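## Task

Coil the pink wire around the reel, always turning the same way, until just a short total length remains off it. Only wire lying between the two flanges counts, not wire beyond their rims or inside the middle hole. At the end the reel must lie flat and sit wholly within the painted ring, and neither reel nor wire may touch any other object or anything fixed to the table, such as an arm base. Release everything and move the grippers away, since nothing may depend on the robot holding it. Then declare the job finished yourself; any other ending counts as a failure.

## Robot and tools

Robot: two arms, left_arm and right_arm, in a physics simulation, each with a two-finger gripper. The fingers point along the gripper's own +z axis and spread along its y axis. end_effector_position is the spot between the finger pads, just under 1 cm back from the tips.

Frame: every pose is given in one scene frame. Origin is on the table surface midway between the arms, +z is up, +x reaches out over the table, and left_arm sits on the +y side. The names left and right do not refer to image sides. Positions are in metres; orientations are quaternions written w first (qw, qx, qy, qz). Reported hand positions can be a little off, more so at long reach.

Row layout (used by both motion tools): 16 numbers, always both arms even if one is idle: left_arm x, y, z, qw, qx, qy, qz, opening, then right_arm x, y, z, qw, qx, qy, qz, opening. x, y, z and the quaternion are an absolute target pose for that gripper in the scene frame, not an offset. Opening runs from -1 (closed) to +1 (fully open, 0.087 m). Optionally 12 extra numbers from 0 to 1 follow: stiffness scales for each joint, left_arm's 6 then right_arm's 6, in Joint positions order; each stays until rewritten.

execute_actions(actions): a list of up to 15 actions; each action is a list of up to 15 rows, one row per 1/30 s step; a short action repeats its final row for its remaining steps. An empty list just reports state and images. A target more than 0.6 m from the gripper's current position along any of its own axes makes that action be refused for both arms; if the first action is malformed or fails that check, nothing in the call runs. To hold an orientation, repeat the same quaternion you chose in every row rather than copying the drifting reported one.

move(target, speed, blocking): target is one 16-number row as above (absolute poses). Each gripper follows a straight line toward its pose, turning the short way; both finish together, taking 0.5 to 10 s (cut off at 10 s). speed is path top speed in m/s, 0.002 to 0.5, default 0.25; rotation capped at twice that in rad/s. The opening is applied at the start. Paths ignore obstacles and the other arm; grippers lag and may overshoot speed, especially with a nearly straight arm. Faster contact and targets placed deeper past a contact press harder. blocking=false returns after 0.5 s while motion continues; until a result shows the move ended, further moves or execute_actions are refused, so use wait or stop first.

wait(seconds): 0 to 10; runs the scene with last commands held, returning early if a move ends. stop(): brakes a running move (needs room, more when fast); fingers continue. zoom_image(camera, region): camera is one of cam_head_left, cam_head_right, cam_high, cam_low, cam_left_wrist, cam_right_wrist; region [x0, y0, x1, y1] in pixels of that 504x504 image, origin top-left, at most 504 by 504. finished_scene(scene): pass the current scene's number to end it irreversibly; the result tells whether it succeeded and gives the next task. Replying without a tool call ends everything.

Control details: each step the command is clipped to within 70 mm and 16 degrees of the measured pose, so far targets need several actions; after an action the arm goes no further than its last clipped pose. Position has priority over orientation. Friction may leave the gripper up to about 31 mm short, and tiny commands may not move it. An arm meant to stay still should receive its last reported full pose and desired opening in every call.

Result lines: the state line gives each gripper's pose. Hand target is where the controller is driving the gripper now. grip_measured is finger opening on the command scale (last Joint positions number is metres); each gripper may read up to about 1 mm off. To hold something, command about 0.02 below grip_measured; less for a gentler grip; force is roughly 20 N per pad, and fast closing can squeeze harder. A move: line reports the ending (done, off_target, moving, held, fault) and limits (paced = pose was clipped; held = a check blocked steps, after which the arm may jump fast), plus distance to target. pose unreachable means the clearance check altered or blocked that arm. Joint torques include offsets and noise. MOTOR HOT warns from 75 °C; at 90 °C that arm stops for 10 s; at 100 °C it goes limp and drops. FAULT lines mean an arm stopped.

Joint ranges (rad): waist -2.618 to 3.054, shoulder 0 to 3.142, elbow 0 to 3.142, wrist pitch -1.571 to 1.571, wrist yaw -1.571 to 1.571, wrist roll -2.094 to 2.094.

Cameras: calibration (K, distortion, T_world_to_cam) is supplied per camera and may be slightly off; wrist camera poses come from joint readings.

Avoid: knocking anything off the table (fails the task), arms colliding or pushing each other, drops, slams, hard pushes, and holding loads long enough to overheat. Loose objects may occasionally get nudged by outside pushes. Before ending, open the grippers and lift clear so the wound wire and reel stay put unaided.

Each tool is called after "Request:" by a JSON object that holds its "fn" and its "kwargs", one argument or row to a line.

## Session

Request:
{"fn": "execute_actions", "kwargs": {
  "actions": []
}}

Scene clock: 0.00 s.
left_arm: end_effector_position=(+0.3618, +0.5298, +0.2258) grip_measured=+0.989 end_effector_quat_wxyz=(+0.419, -0.463, +0.683, -0.378) | right_arm: end_effector_position=(+0.2104, -0.0345, +0.1558) grip_measured=+0.995 end_effector_quat_wxyz=(+0.755, -0.440, +0.470, +0.123)
Joint positions: left_arm=[ 0.849  1.7    1.327 -0.249  0.898 -0.818  0.087] | right_arm=[ 0.856  1.646  0.265  1.552  0.044 -0.598  0.087]
Joint velocities: left_arm=[-0.012  0.007  0.002  0.007  0.066 -0.051 -0.   ] | right_arm=[ 0.002 -0.007  0.007  0.037  0.051  0.051 -0.   ]
Joint torques (N m, as the arm reports them, + toward a larger angle): no reading
Motor temperatures (°C, as the motors report them): left_arm=[31 33 30 32 30 31] | right_arm=[30 29 32 32 31 31]
Hand target (left_arm): +0.362, +0.530, +0.226; +0.419, -0.463, +0.683, -0.378
Hand target (right_arm): +0.210, -0.034, +0.156; +0.755, -0.440, +0.470, +0.123
Joint stiffness scale: left_arm=[1. 1. 1. 1. 1. 1.] | right_arm=[1. 1. 1. 1. 1. 1.]

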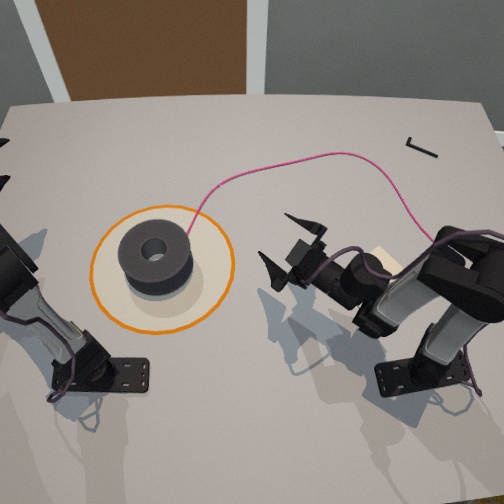

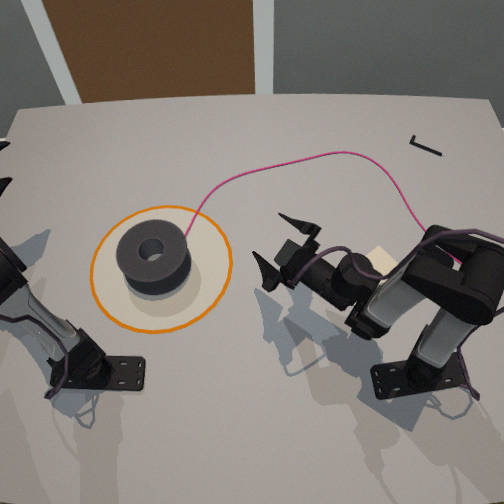

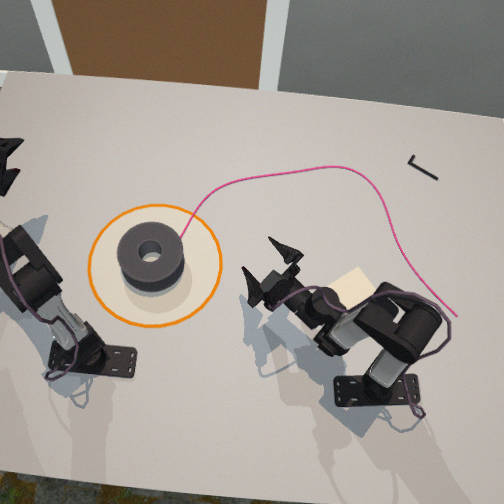

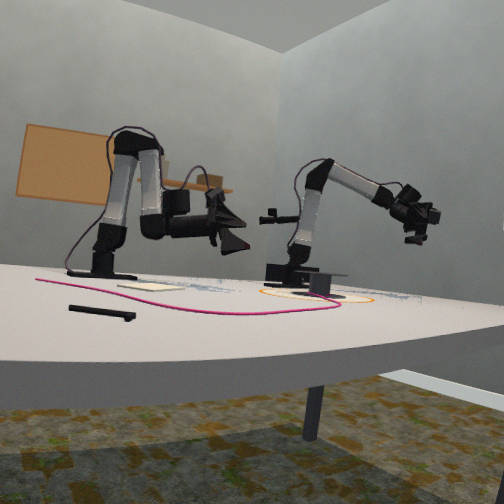

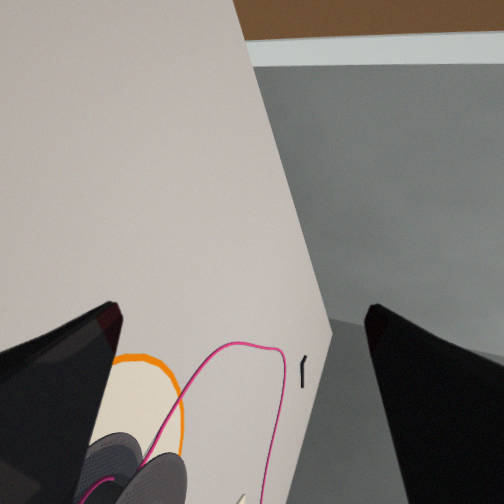

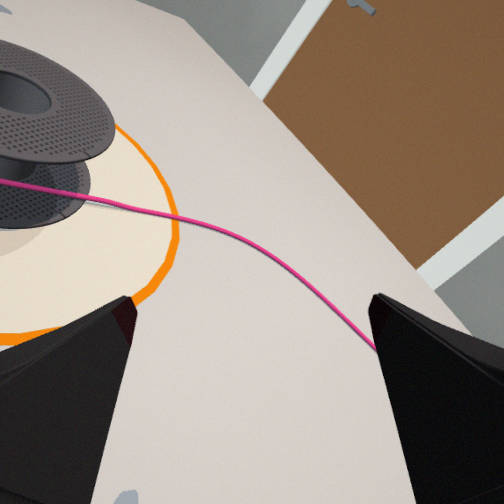

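Request:
{"fn": "zoom_image", "kwargs": {
  "camera": "cam_low",
  "region": [240, 250, 400, 320]
}}

Request:
{"fn": "zoom_image", "kwargs": {
  "camera": "cam_high",
  "region": [80, 190, 240, 340]
}}

Region (240, 250, 400, 320) of cam_low's 504x504 image, scaled by 3.150, with more detail than that image has; it fills the top 220 rows of this view, and the rest is white.

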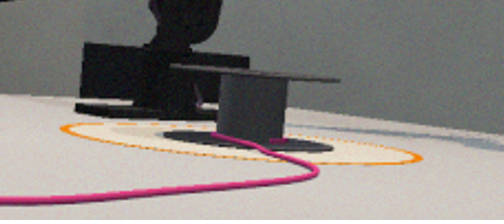

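Region (80, 190, 240, 340) of cam_high's 504x504 image, scaled by 3.150, with more detail than that image has; it fills the top 472 rows of this view, and the rest is white.

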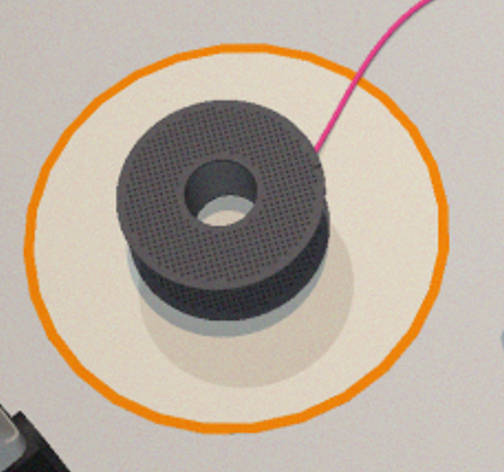

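Request:
{"fn": "move", "kwargs": {
  "target": [0.204,0.232,0.15,0,1,0,0,-1,0.2104,-0.0345,0.1558,0.755,-0.440,0.470,0.123,1]
}}

Scene clock: 31.37 s.
left_arm: end_effector_position=(+0.2026, +0.2281, +0.1455) grip_measured=-1.000 end_effector_quat_wxyz=(+0.288, +0.876, -0.381, +0.071) | right_arm: end_effector_position=(+0.2104, -0.0345, +0.1558) grip_measured=+0.995 end_effector_quat_wxyz=(+0.755, -0.440, +0.470, +0.123)
Joint positions: left_arm=[ 0.153  1.448  1.099 -1.442  0.565 -2.093  0.   ] | right_arm=[ 0.856  1.646  0.265  1.552  0.044 -0.598  0.087]
Joint velocities: left_arm=[ 0.007  0.007  0.022 -0.022  0.051 -0.022  0.   ] | right_arm=[-0.002  0.012 -0.007 -0.037 -0.037  0.007  0.   ]
Joint torques (N m, as the arm reports them, + toward a larger angle): left_arm=[ 0.83 -3.2   7.33 -0.31  0.31  0.03] | right_arm=[-0.31 -5.53  4.04  1.88  0.08  0.04]
Motor temperatures (°C, as the motors report them): left_arm=[31 38 34 36 30 31] | right_arm=[30 31 34 38 31 31]
Hand target (left_arm): +0.208, +0.230, +0.150; +0.292, +0.877, -0.373, +0.072
Hand target (right_arm): +0.210, -0.035, +0.156; +0.755, -0.440, +0.470, +0.123
Off the commanded pose (left_arm): 0.006 m, 58 deg; orientation clipped at the last step of the last action.
Off the commanded pose (right_arm): 0.000 m, 0 deg.
Joint stiffness scale: left_arm=[1. 1. 1. 1. 1. 1.] | right_arm=[1. 1. 1. 1. 1. 1.]
joint sent to its limit (left arm) — the command would take joint 6 (wrist roll) past its lower limit, so that joint was sent only as far as its limit.
move: off_target (left_arm); limits=paced
camera_calibration (this result's frames):
cam_left_wrist: T_world_to_cam=[[0.68563, 0.554948, -0.471109, -0.195353], [0.558309, 0.0144071, 0.829508, -0.21186], [0.467121, -0.83176, -0.299955, 0.279986], [0, 0, 0, 1]] pos_world=[0.121436, 0.344344, 0.16769]

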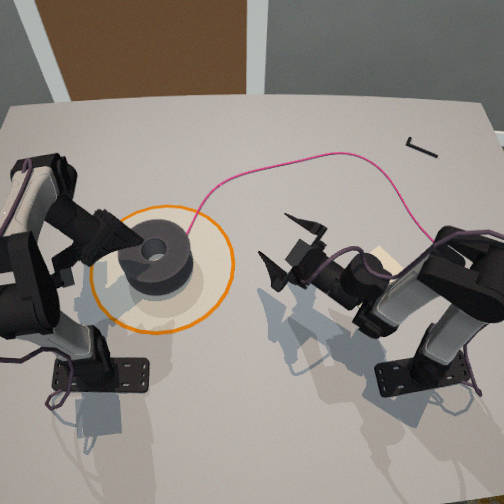

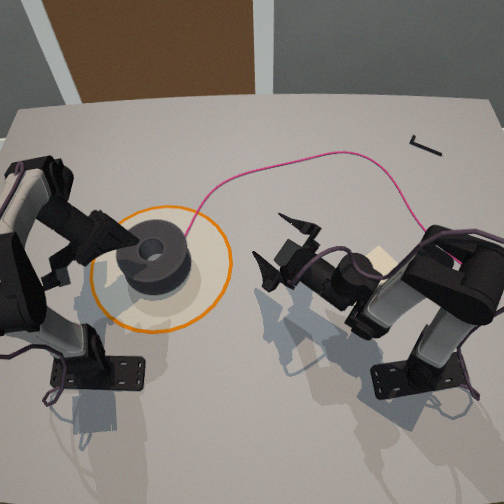

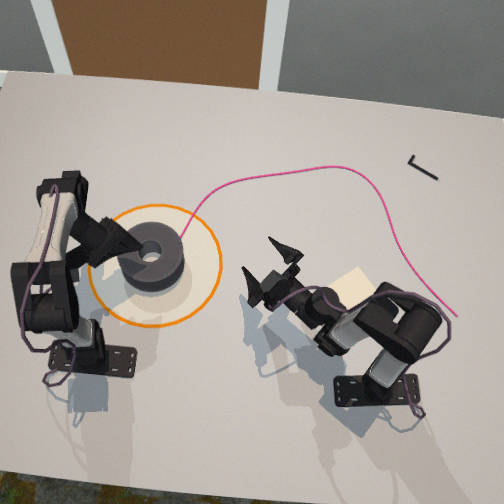

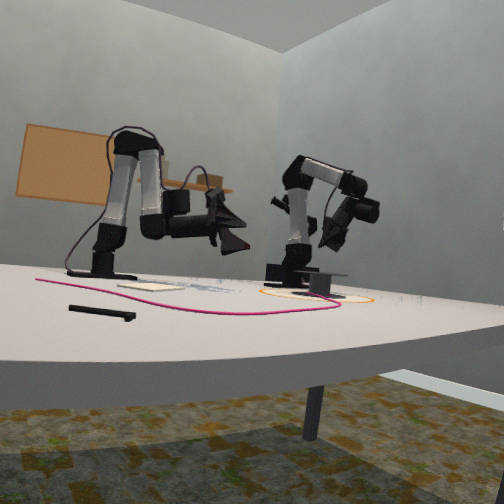

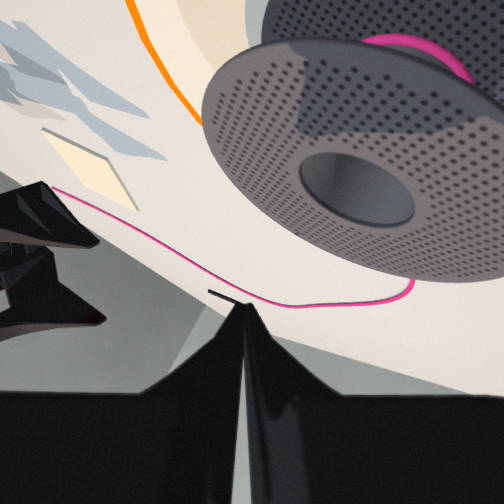

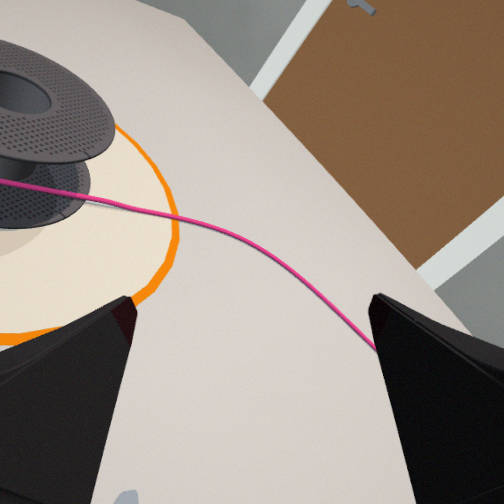

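Request:
{"fn": "move", "kwargs": {
  "target": [0.204,0.232,0.10,0,0.643,-0.766,0,-1,0.2104,-0.0345,0.1558,0.755,-0.440,0.470,0.123,1]
}}

Scene clock: 37.37 s.
left_arm: end_effector_position=(+0.2042, +0.2309, +0.1012) grip_measured=-1.000 end_effector_quat_wxyz=(-0.008, -0.649, +0.761, -0.001) | right_arm: end_effector_position=(+0.2104, -0.0345, +0.1558) grip_measured=+0.995 end_effector_quat_wxyz=(+0.755, -0.440, +0.470, +0.123)
Joint positions: left_arm=[-0.183  1.477  1.133 -1.236  0.013 -1.584  0.   ] | right_arm=[ 0.856  1.646  0.265  1.552  0.044 -0.598  0.087]
Joint velocities: left_arm=[-0.002 -0.007 -0.017 -0.007 -0.037 -0.007  0.   ] | right_arm=[-0.007 -0.007 -0.017 -0.037  0.022  0.022  0.   ]
Joint torques (N m, as the arm reports them, + toward a larger angle): left_arm=[-0.72 -5.68  5.1   0.42 -0.14  0.19] | right_arm=[-0.23 -5.41  4.06  1.91  0.05  0.02]
Motor temperatures (°C, as the motors report them): left_arm=[31 37 35 35 30 31] | right_arm=[30 31 34 38 31 31]
Hand target (left_arm): +0.204, +0.231, +0.100; -0.001, -0.643, +0.766, -0.000
Hand target (right_arm): +0.210, -0.035, +0.156; +0.755, -0.440, +0.470, +0.123
Off the commanded pose (left_arm): 0.002 m, 1 deg.
Off the commanded pose (right_arm): 0.000 m, 0 deg.
Joint stiffness scale: left_arm=[1. 1. 1. 1. 1. 1.] | right_arm=[1. 1. 1. 1. 1. 1.]
move: done
camera_calibration (this result's frames):
cam_left_wrist: T_world_to_cam=[[0.991479, -0.128269, -0.0227064, -0.168972], [-0.0674615, -0.654727, 0.752849, 0.113978], [-0.111434, -0.744902, -0.657802, 0.402607], [0, 0, 0, 1]] pos_world=[0.220086, 0.352853, 0.17519]

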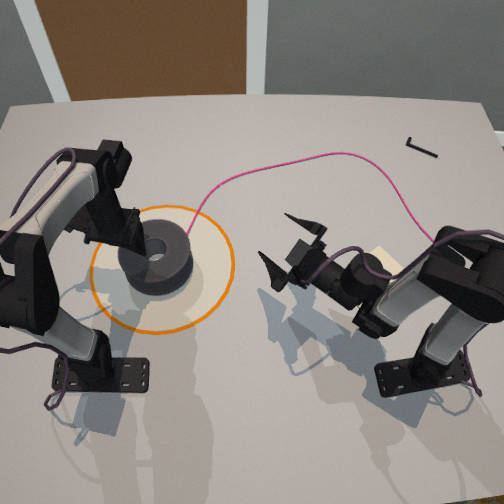

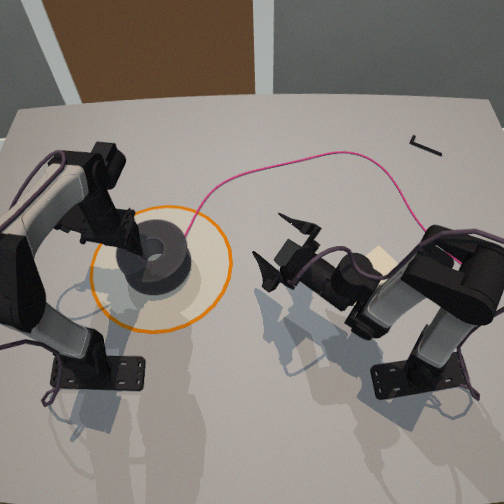

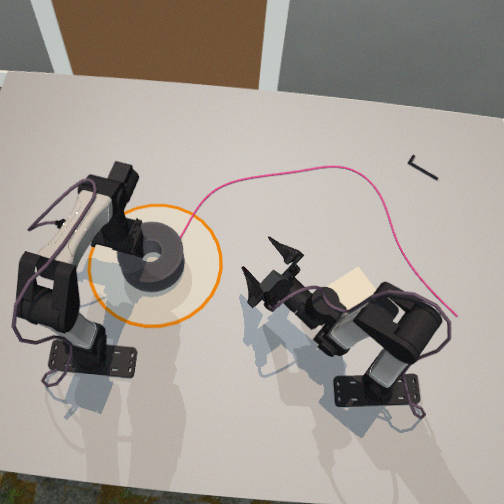

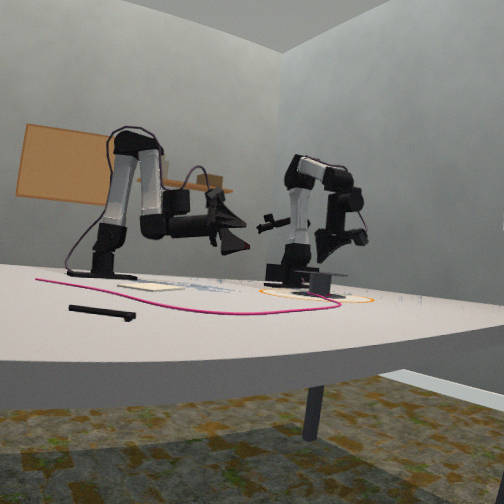

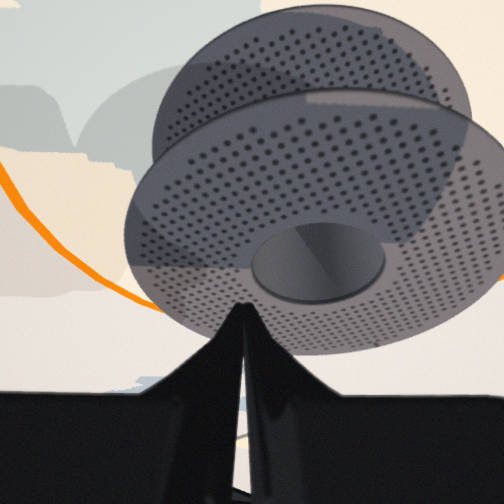

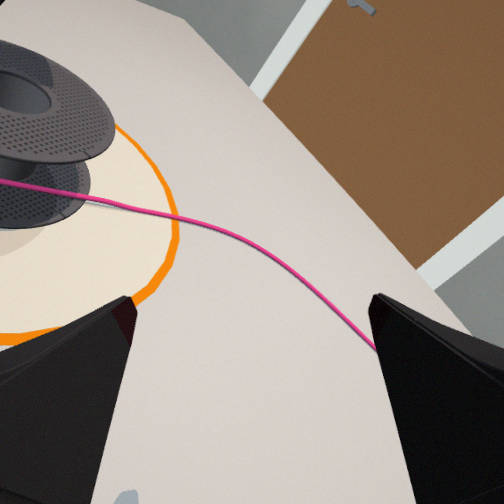

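Request:
{"fn": "move", "kwargs": {
  "target": [0.228,0.215,0.08,0,0.793,-0.609,0,-1,0.2104,-0.0345,0.1558,0.755,-0.440,0.470,0.123,1],
  "speed": 0.1
}}

Request:
{"fn": "move", "kwargs": {
  "target": [0.228,0.215,0.045,0,0.793,-0.609,0,-1,0.2104,-0.0345,0.1558,0.755,-0.440,0.470,0.123,1],
  "speed": 0.05
}}

Scene clock: 48.53 s.
left_arm: end_effector_position=(+0.2323, +0.2152, +0.0903) grip_measured=-1.000 end_effector_quat_wxyz=(-0.002, +0.794, -0.608, +0.014) | right_arm: end_effector_position=(+0.2104, -0.0345, +0.1558) grip_measured=+0.995 end_effector_quat_wxyz=(+0.755, -0.440, +0.470, +0.123)
Joint positions: left_arm=[-0.242  1.502  1.11  -1.153  0.009 -2.066  0.   ] | right_arm=[ 0.856  1.646  0.265  1.552  0.044 -0.598  0.087]
Joint velocities: left_arm=[-0.002  0.012  0.007 -0.066 -0.022 -0.051  0.   ] | right_arm=[-0.007  0.012 -0.002 -0.022 -0.022 -0.007  0.001]
Joint torques (N m, as the arm reports them, + toward a larger angle): left_arm=[-0.78 -4.15  4.37  0.42 -0.14  0.08] | right_arm=[-0.18 -5.46  4.18  1.91  0.09  0.02]
Motor temperatures (°C, as the motors report them): left_arm=[31 37 35 34 30 31] | right_arm=[30 32 34 39 31 31]
Hand target (left_arm): +0.228, +0.215, +0.080; -0.000, +0.793, -0.609, +0.000
Hand target (right_arm): +0.210, -0.035, +0.156; +0.755, -0.440, +0.470, +0.123
Off the commanded pose (left_arm): 0.011 m, 2 deg.
Off the commanded pose (right_arm): 0.000 m, 0 deg.
Joint stiffness scale: left_arm=[1. 1. 1. 1. 1. 1.] | right_arm=[1. 1. 1. 1. 1. 1.]
move: off_target (left_arm)
camera_calibration (this result's frames):
cam_left_wrist: T_world_to_cam=[[0.957192, 0.289397, 0.00567756, -0.283496], [0.184349, -0.62463, 0.75885, 0.0482757], [0.223155, -0.725318, -0.651241, 0.304322], [0, 0, 0, 1]] pos_world=[0.194549, 0.332928, 0.163163]

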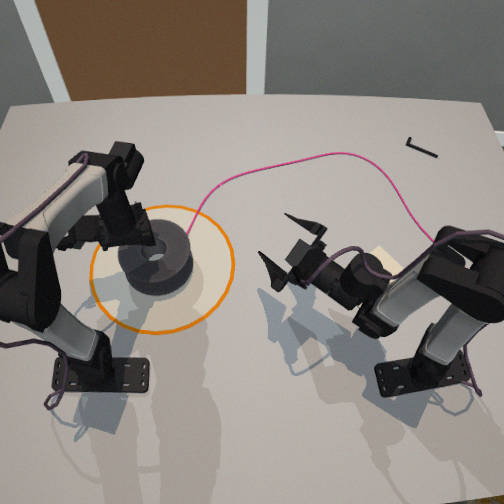

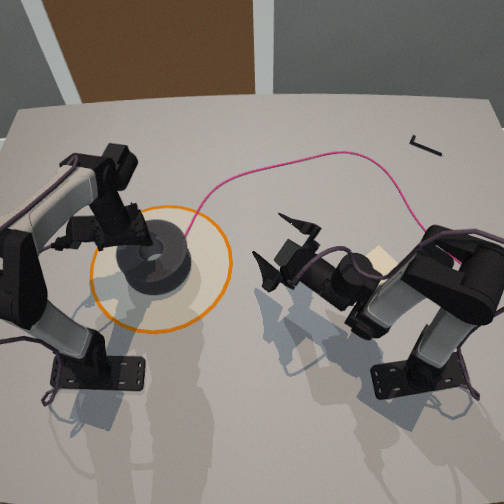

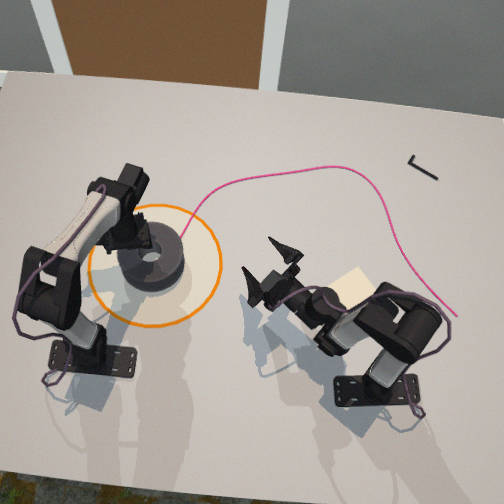

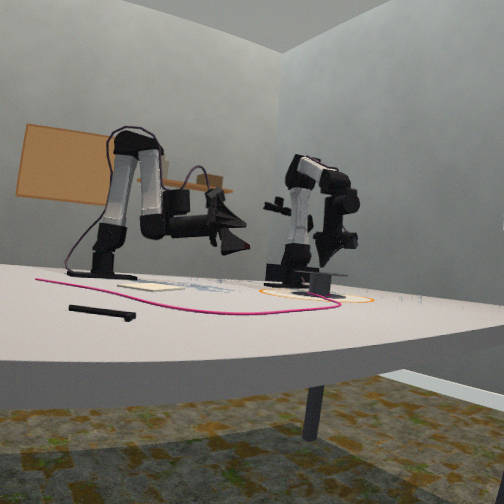

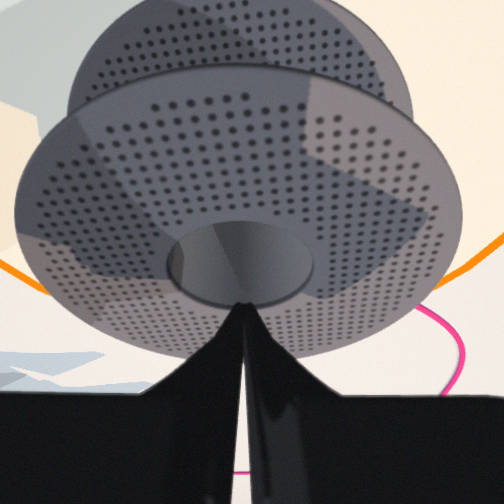

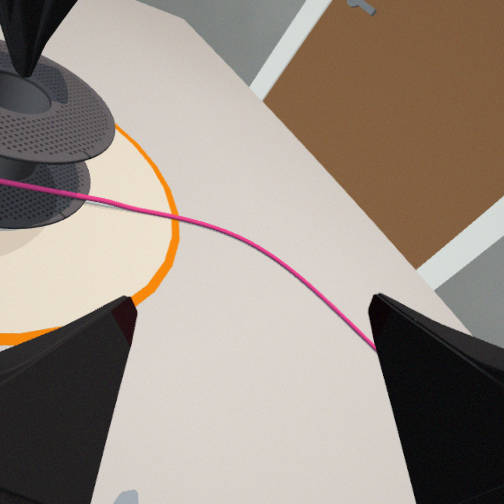

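Scene clock: 49.87 s.
left_arm: end_effector_position=(+0.2329, +0.2151, +0.0542) grip_measured=-1.000 end_effector_quat_wxyz=(-0.001, +0.795, -0.607, +0.012) | right_arm: end_effector_position=(+0.2104, -0.0345, +0.1558) grip_measured=+0.995 end_effector_quat_wxyz=(+0.755, -0.440, +0.470, +0.123)
Joint positions: left_arm=[-0.242  1.539  0.999 -1.008  0.009 -2.069  0.   ] | right_arm=[ 0.856  1.646  0.265  1.552  0.044 -0.598  0.087]
Joint velocities: left_arm=[ 0.007 -0.012 -0.007  0.022 -0.051  0.081  0.   ] | right_arm=[ 0.002  0.002  0.002 -0.081  0.051 -0.022  0.001]
Joint torques (N m, as the arm reports them, + toward a larger angle): left_arm=[-0.83 -4.44  4.31  0.43 -0.14  0.04] | right_arm=[-0.3  -5.36  4.06  1.87  0.08  0.  ]
Motor temperatures (°C, as the motors report them): left_arm=[31 37 35 34 30 31] | right_arm=[30 32 34 39 31 31]
Hand target (left_arm): +0.228, +0.215, +0.045; +0.000, +0.793, -0.609, -0.000
Hand target (right_arm): +0.210, -0.035, +0.156; +0.755, -0.440, +0.470, +0.123
Off the commanded pose (left_arm): 0.010 m, 1 deg.
Off the commanded pose (right_arm): 0.000 m, 0 deg.
Joint stiffness scale: left_arm=[1. 1. 1. 1. 1. 1.] | right_arm=[1. 1. 1. 1. 1. 1.]
move: done
camera_calibration (this result's frames):
cam_left_wrist: T_world_to_cam=[[0.956209, 0.292677, 0.00198231, -0.284168], [0.189627, -0.624662, 0.757522, 0.0743839], [0.222948, -0.723973, -0.652807, 0.280418], [0, 0, 0, 1]] pos_world=[0.1951, 0.332649, 0.127274]

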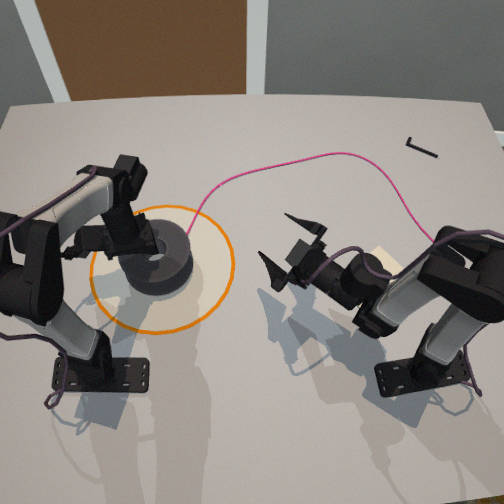

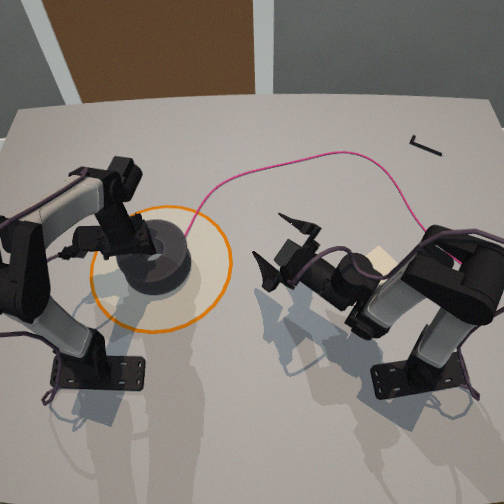

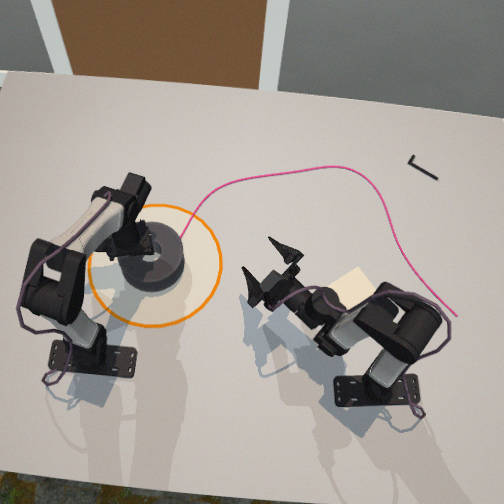

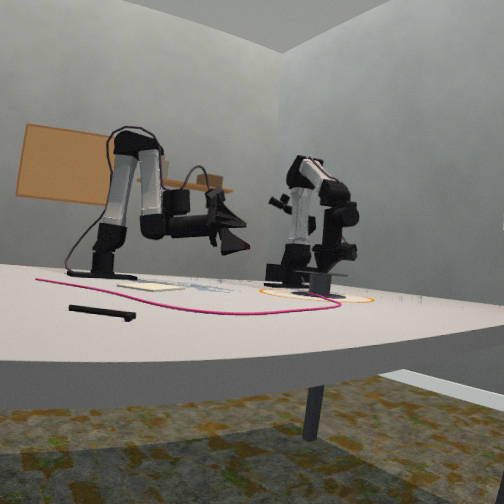

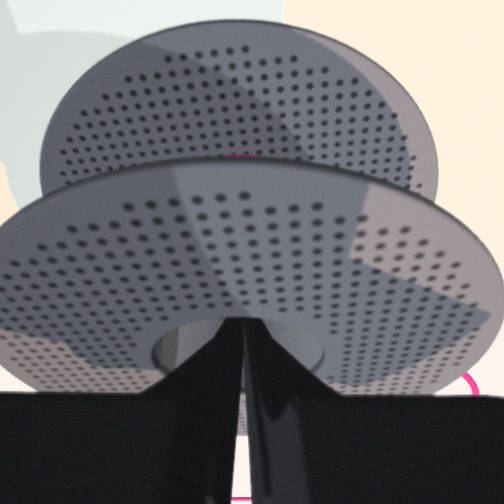

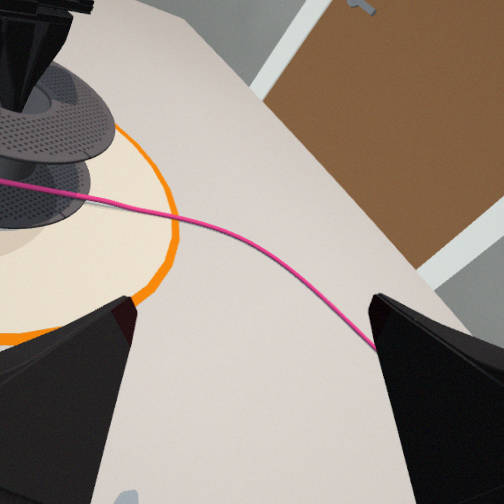

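The fingertips are in the hole, so I'll open them to press against the bore.

Request:
{"fn": "move", "kwargs": {
  "target": [0.228,0.215,0.045,0,0.793,-0.609,0,0.3,0.2104,-0.0345,0.1558,0.755,-0.440,0.470,0.123,1],
  "speed": 0.05
}}

Request:
{"fn": "move", "kwargs": {
  "target": [0.228,0.215,0.045,0,-0.087,-0.996,0,0.3,0.2104,-0.0345,0.1558,0.755,-0.440,0.470,0.123,1],
  "speed": 0.4
}}

Scene clock: 53.77 s.
left_arm: end_effector_position=(+0.2344, +0.2128, +0.0565) grip_measured=-0.135 end_effector_quat_wxyz=(+0.002, +0.795, -0.607, +0.019) | right_arm: end_effector_position=(+0.2104, -0.0345, +0.1558) grip_measured=+0.995 end_effector_quat_wxyz=(+0.755, -0.440, +0.470, +0.123)
Joint positions: left_arm=[-0.242  1.535  1.002 -1.004  0.019 -2.07   0.038] | right_arm=[ 0.856  1.646  0.265  1.552  0.044 -0.598  0.087]
Joint velocities: left_arm=[-0.002  0.002 -0.002 -0.081  0.007 -0.022 -0.001] | right_arm=[ 0.002  0.007 -0.012 -0.007 -0.066 -0.037 -0.   ]
Joint torques (N m, as the arm reports them, + toward a larger angle): left_arm=[-0.83 -4.16  4.18  0.42 -0.24  0.07] | right_arm=[-0.23 -5.32  4.    1.87  0.06  0.04]
Motor temperatures (°C, as the motors report them): left_arm=[31 37 35 34 30 31] | right_arm=[30 32 35 40 31 31]
Hand target (left_arm): +0.228, +0.215, +0.045; +0.000, +0.793, -0.609, +0.000
Hand target (right_arm): +0.210, -0.035, +0.156; +0.755, -0.440, +0.470, +0.123
Off the commanded pose (left_arm): 0.013 m, 2 deg.
Off the commanded pose (right_arm): 0.000 m, 0 deg.
Joint stiffness scale: left_arm=[1. 1. 1. 1. 1. 1.] | right_arm=[1. 1. 1. 1. 1. 1.]
move: off_target (left_arm)
camera_calibration (this result's frames):
cam_left_wrist: T_world_to_cam=[[0.956043, 0.29317, 0.00579292, -0.285216], [0.183872, -0.614769, 0.766974, 0.069644], [0.228416, -0.732195, -0.641651, 0.279805], [0, 0, 0, 1]] pos_world=[0.195962, 0.331304, 0.127774]

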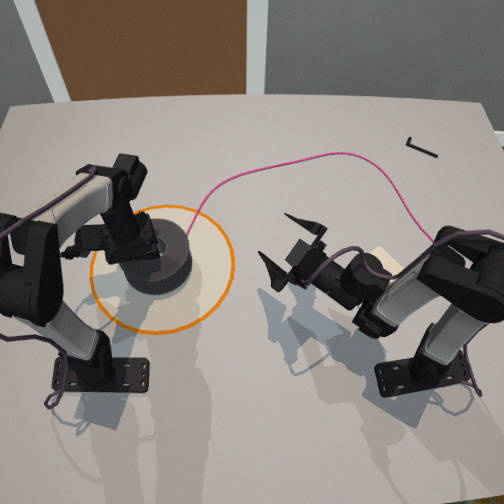

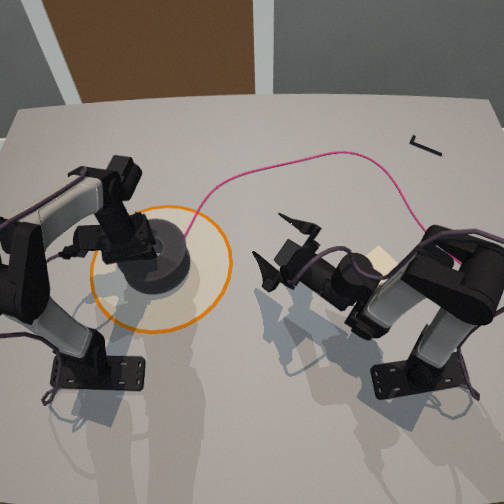

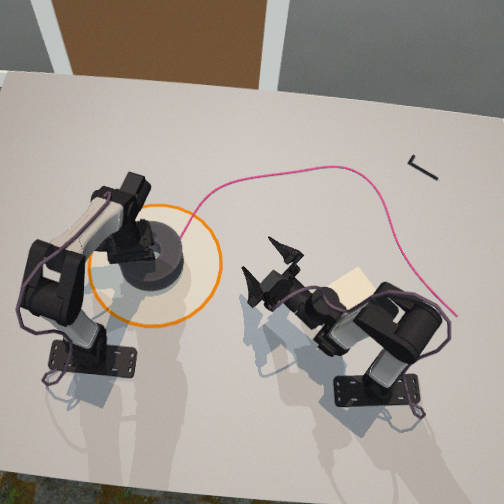

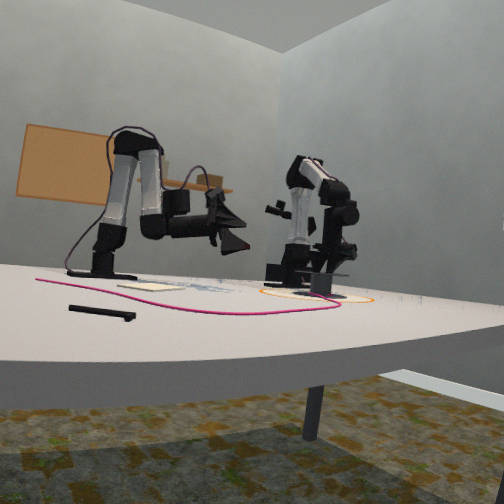

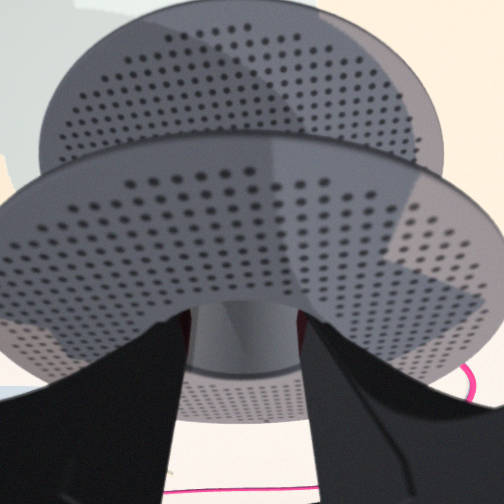

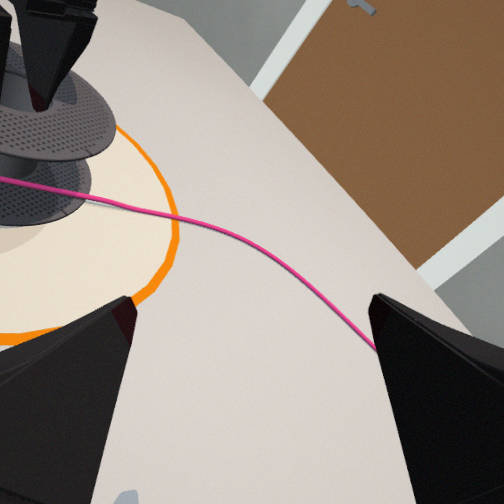

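Scene clock: 56.93 s.
left_arm: end_effector_position=(+0.2239, +0.2149, +0.0554) grip_measured=-0.132 end_effector_quat_wxyz=(+0.007, +0.073, +0.997, -0.009) | right_arm: end_effector_position=(+0.2104, -0.0345, +0.1558) grip_measured=+0.995 end_effector_quat_wxyz=(+0.755, -0.440, +0.470, +0.123)
Joint positions: left_arm=[-0.352  1.745  1.231 -1.039  0.014 -0.195  0.038] | right_arm=[ 0.856  1.646  0.265  1.552  0.044 -0.598  0.087]
Joint velocities: left_arm=[-0.017  0.007 -0.002  0.022 -0.007  0.022  0.   ] | right_arm=[-0.012  0.022  0.002  0.051  0.022 -0.007 -0.001]
Joint torques (N m, as the arm reports them, + toward a larger angle): left_arm=[-0.68 -4.36  5.98  0.65 -0.13  0.26] | right_arm=[-0.25 -5.32  4.01  1.9   0.03 -0.01]
Motor temperatures (°C, as the motors report them): left_arm=[31 37 35 34 30 31] | right_arm=[30 32 35 40 31 31]
Hand target (left_arm): +0.227, +0.215, +0.044; -0.000, +0.087, +0.996, -0.000
Hand target (right_arm): +0.210, -0.035, +0.156; +0.755, -0.440, +0.470, +0.123
Off the commanded pose (left_arm): 0.011 m, 2 deg.
Off the commanded pose (right_arm): 0.000 m, 0 deg.
Joint stiffness scale: left_arm=[1. 1. 1. 1. 1. 1.] | right_arm=[1. 1. 1. 1. 1. 1.]
move: off_target (left_arm)
camera_calibration (this result's frames):
cam_left_wrist: T_world_to_cam=[[-0.115832, -0.993258, 0.00470355, 0.24078], [-0.673109, 0.0819772, 0.734985, 0.117628], [-0.730415, 0.0819686, -0.678067, 0.324716], [0, 0, 0, 1]] pos_world=[0.344245, 0.202897, 0.132592]

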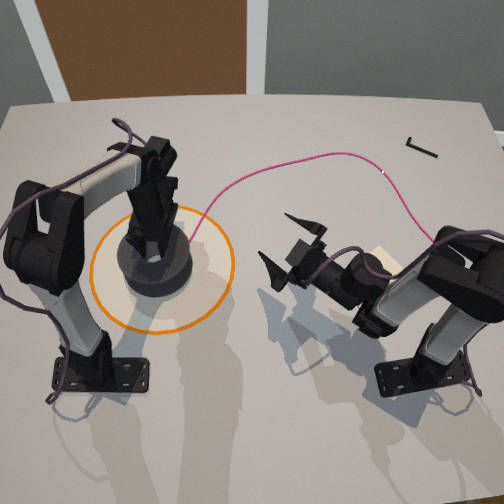

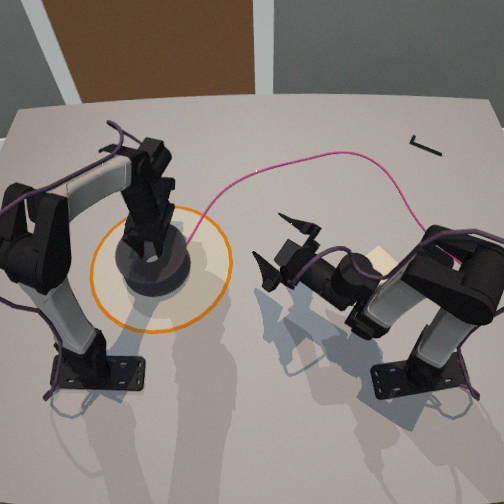

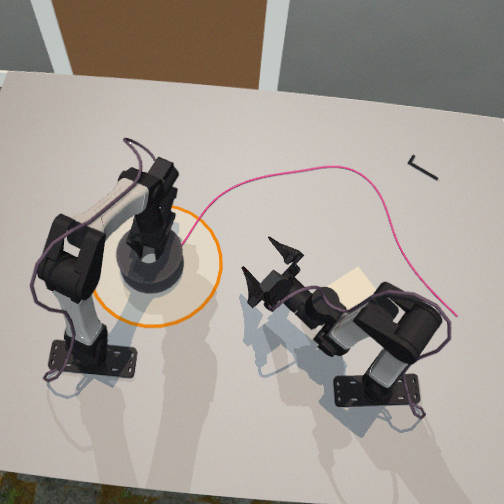

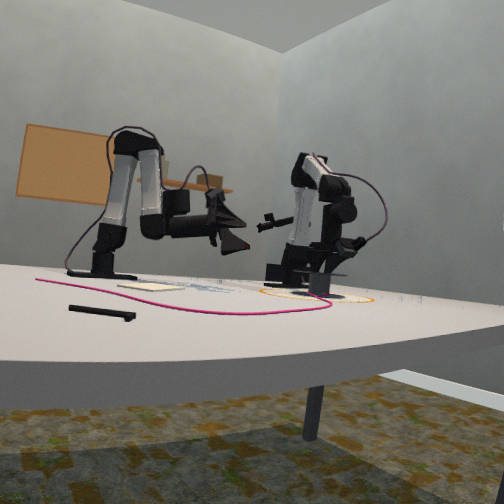

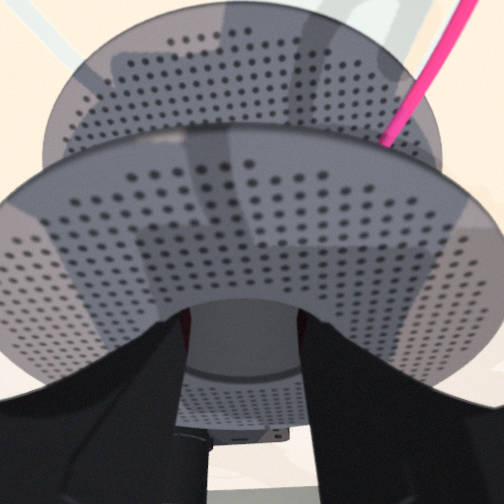

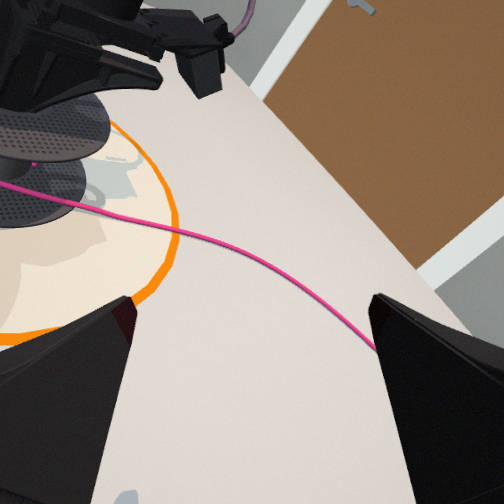

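Request:
{"fn": "move", "kwargs": {
  "target": [0.225,0.21,0.045,0,-0.954,-0.301,0,0.3,0.2104,-0.1,0.18,0.755,-0.440,0.470,0.123,1],
  "speed": 0.5
}}

Scene clock: 64.00 s.
left_arm: end_effector_position=(+0.2326, +0.2071, +0.0563) grip_measured=-0.129 end_effector_quat_wxyz=(+0.002, +0.952, +0.306, +0.012) | right_arm: end_effector_position=(+0.2118, -0.0946, +0.1867) grip_measured=+0.995 end_effector_quat_wxyz=(+0.760, -0.441, +0.461, +0.120)
Joint positions: left_arm=[-0.55   1.563  1.03  -1.02  -0.016  1.98   0.038] | right_arm=[ 0.645  1.235  0.149  1.274 -0.168 -0.574  0.087]
Joint velocities: left_arm=[ 0.012 -0.002 -0.002 -0.081  0.007  0.007  0.   ] | right_arm=[ 0.002 -0.002  0.007 -0.007  0.037 -0.11  -0.   ]
Joint torques (N m, as the arm reports them, + toward a larger angle): left_arm=[ 0.43 -5.94  2.87  0.52  0.26  0.24] | right_arm=[-1.18 -4.37  3.85  1.76  0.01  0.15]
Motor temperatures (°C, as the motors report them): left_arm=[31 37 35 34 30 31] | right_arm=[30 32 35 40 31 31]
Hand target (left_arm): +0.225, +0.210, +0.046; -0.000, +0.954, +0.301, -0.001
Hand target (right_arm): +0.210, -0.100, +0.181; +0.755, -0.442, +0.469, +0.121
Off the commanded pose (left_arm): 0.014 m, 2 deg.
Off the commanded pose (right_arm): 0.009 m, 1 deg.
Joint stiffness scale: left_arm=[1. 1. 1. 1. 1. 1.] | right_arm=[1. 1. 1. 1. 1. 1.]
move: off_target (left_arm)
camera_calibration (this result's frames):
cam_left_wrist: T_world_to_cam=[[-0.606411, 0.794781, -0.0242623, -0.0205408], [0.505951, 0.409216, 0.759313, -0.219962], [0.613416, 0.44818, -0.650273, -0.0576518], [0, 0, 0, 1]] pos_world=[0.134199, 0.132176, 0.129033]
cam_right_wrist: T_world_to_cam=[[0.601149, -0.581977, 0.547652, -0.285479], [-0.107523, -0.737977, -0.666205, 0.0960184], [0.791871, 0.341603, -0.50621, 0.102333], [0, 0, 0, 1]] pos_world=[0.100905, -0.13024, 0.272113]

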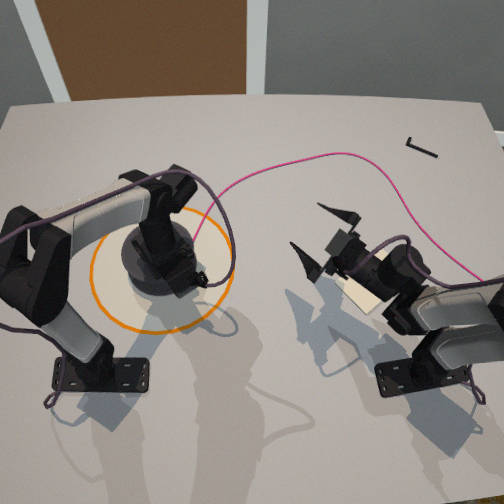

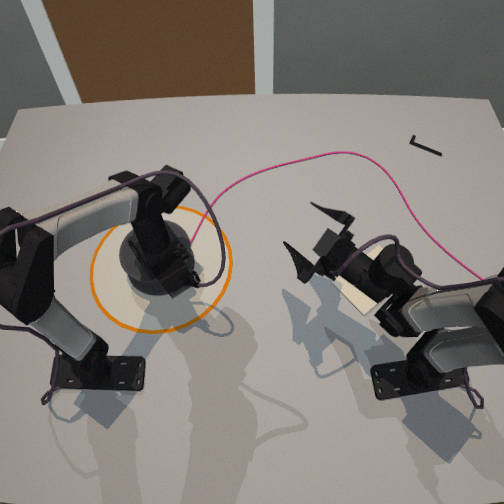

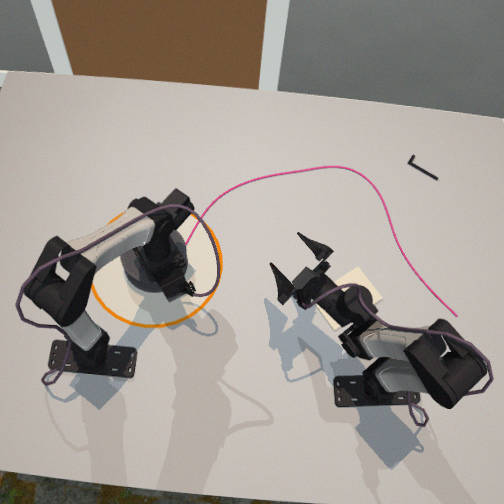

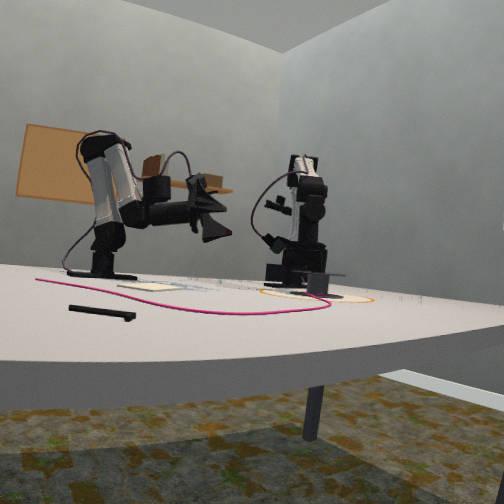

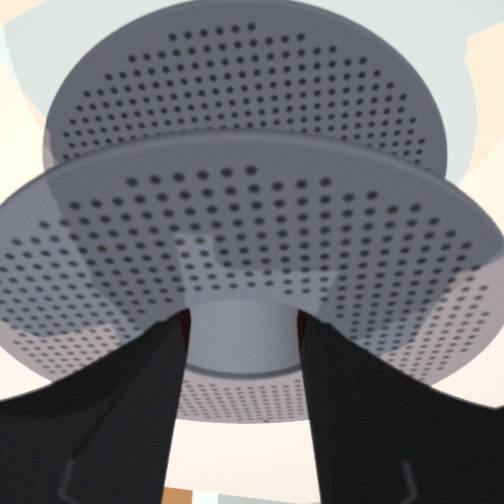

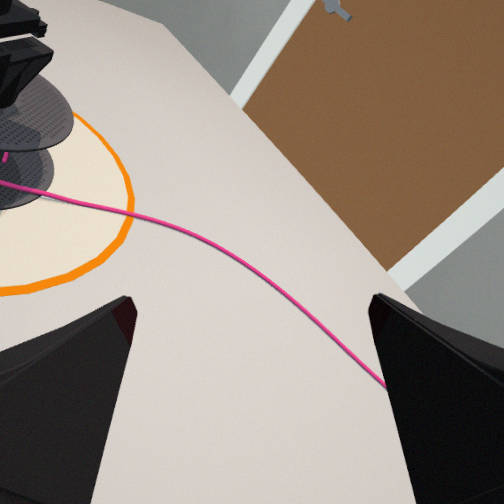

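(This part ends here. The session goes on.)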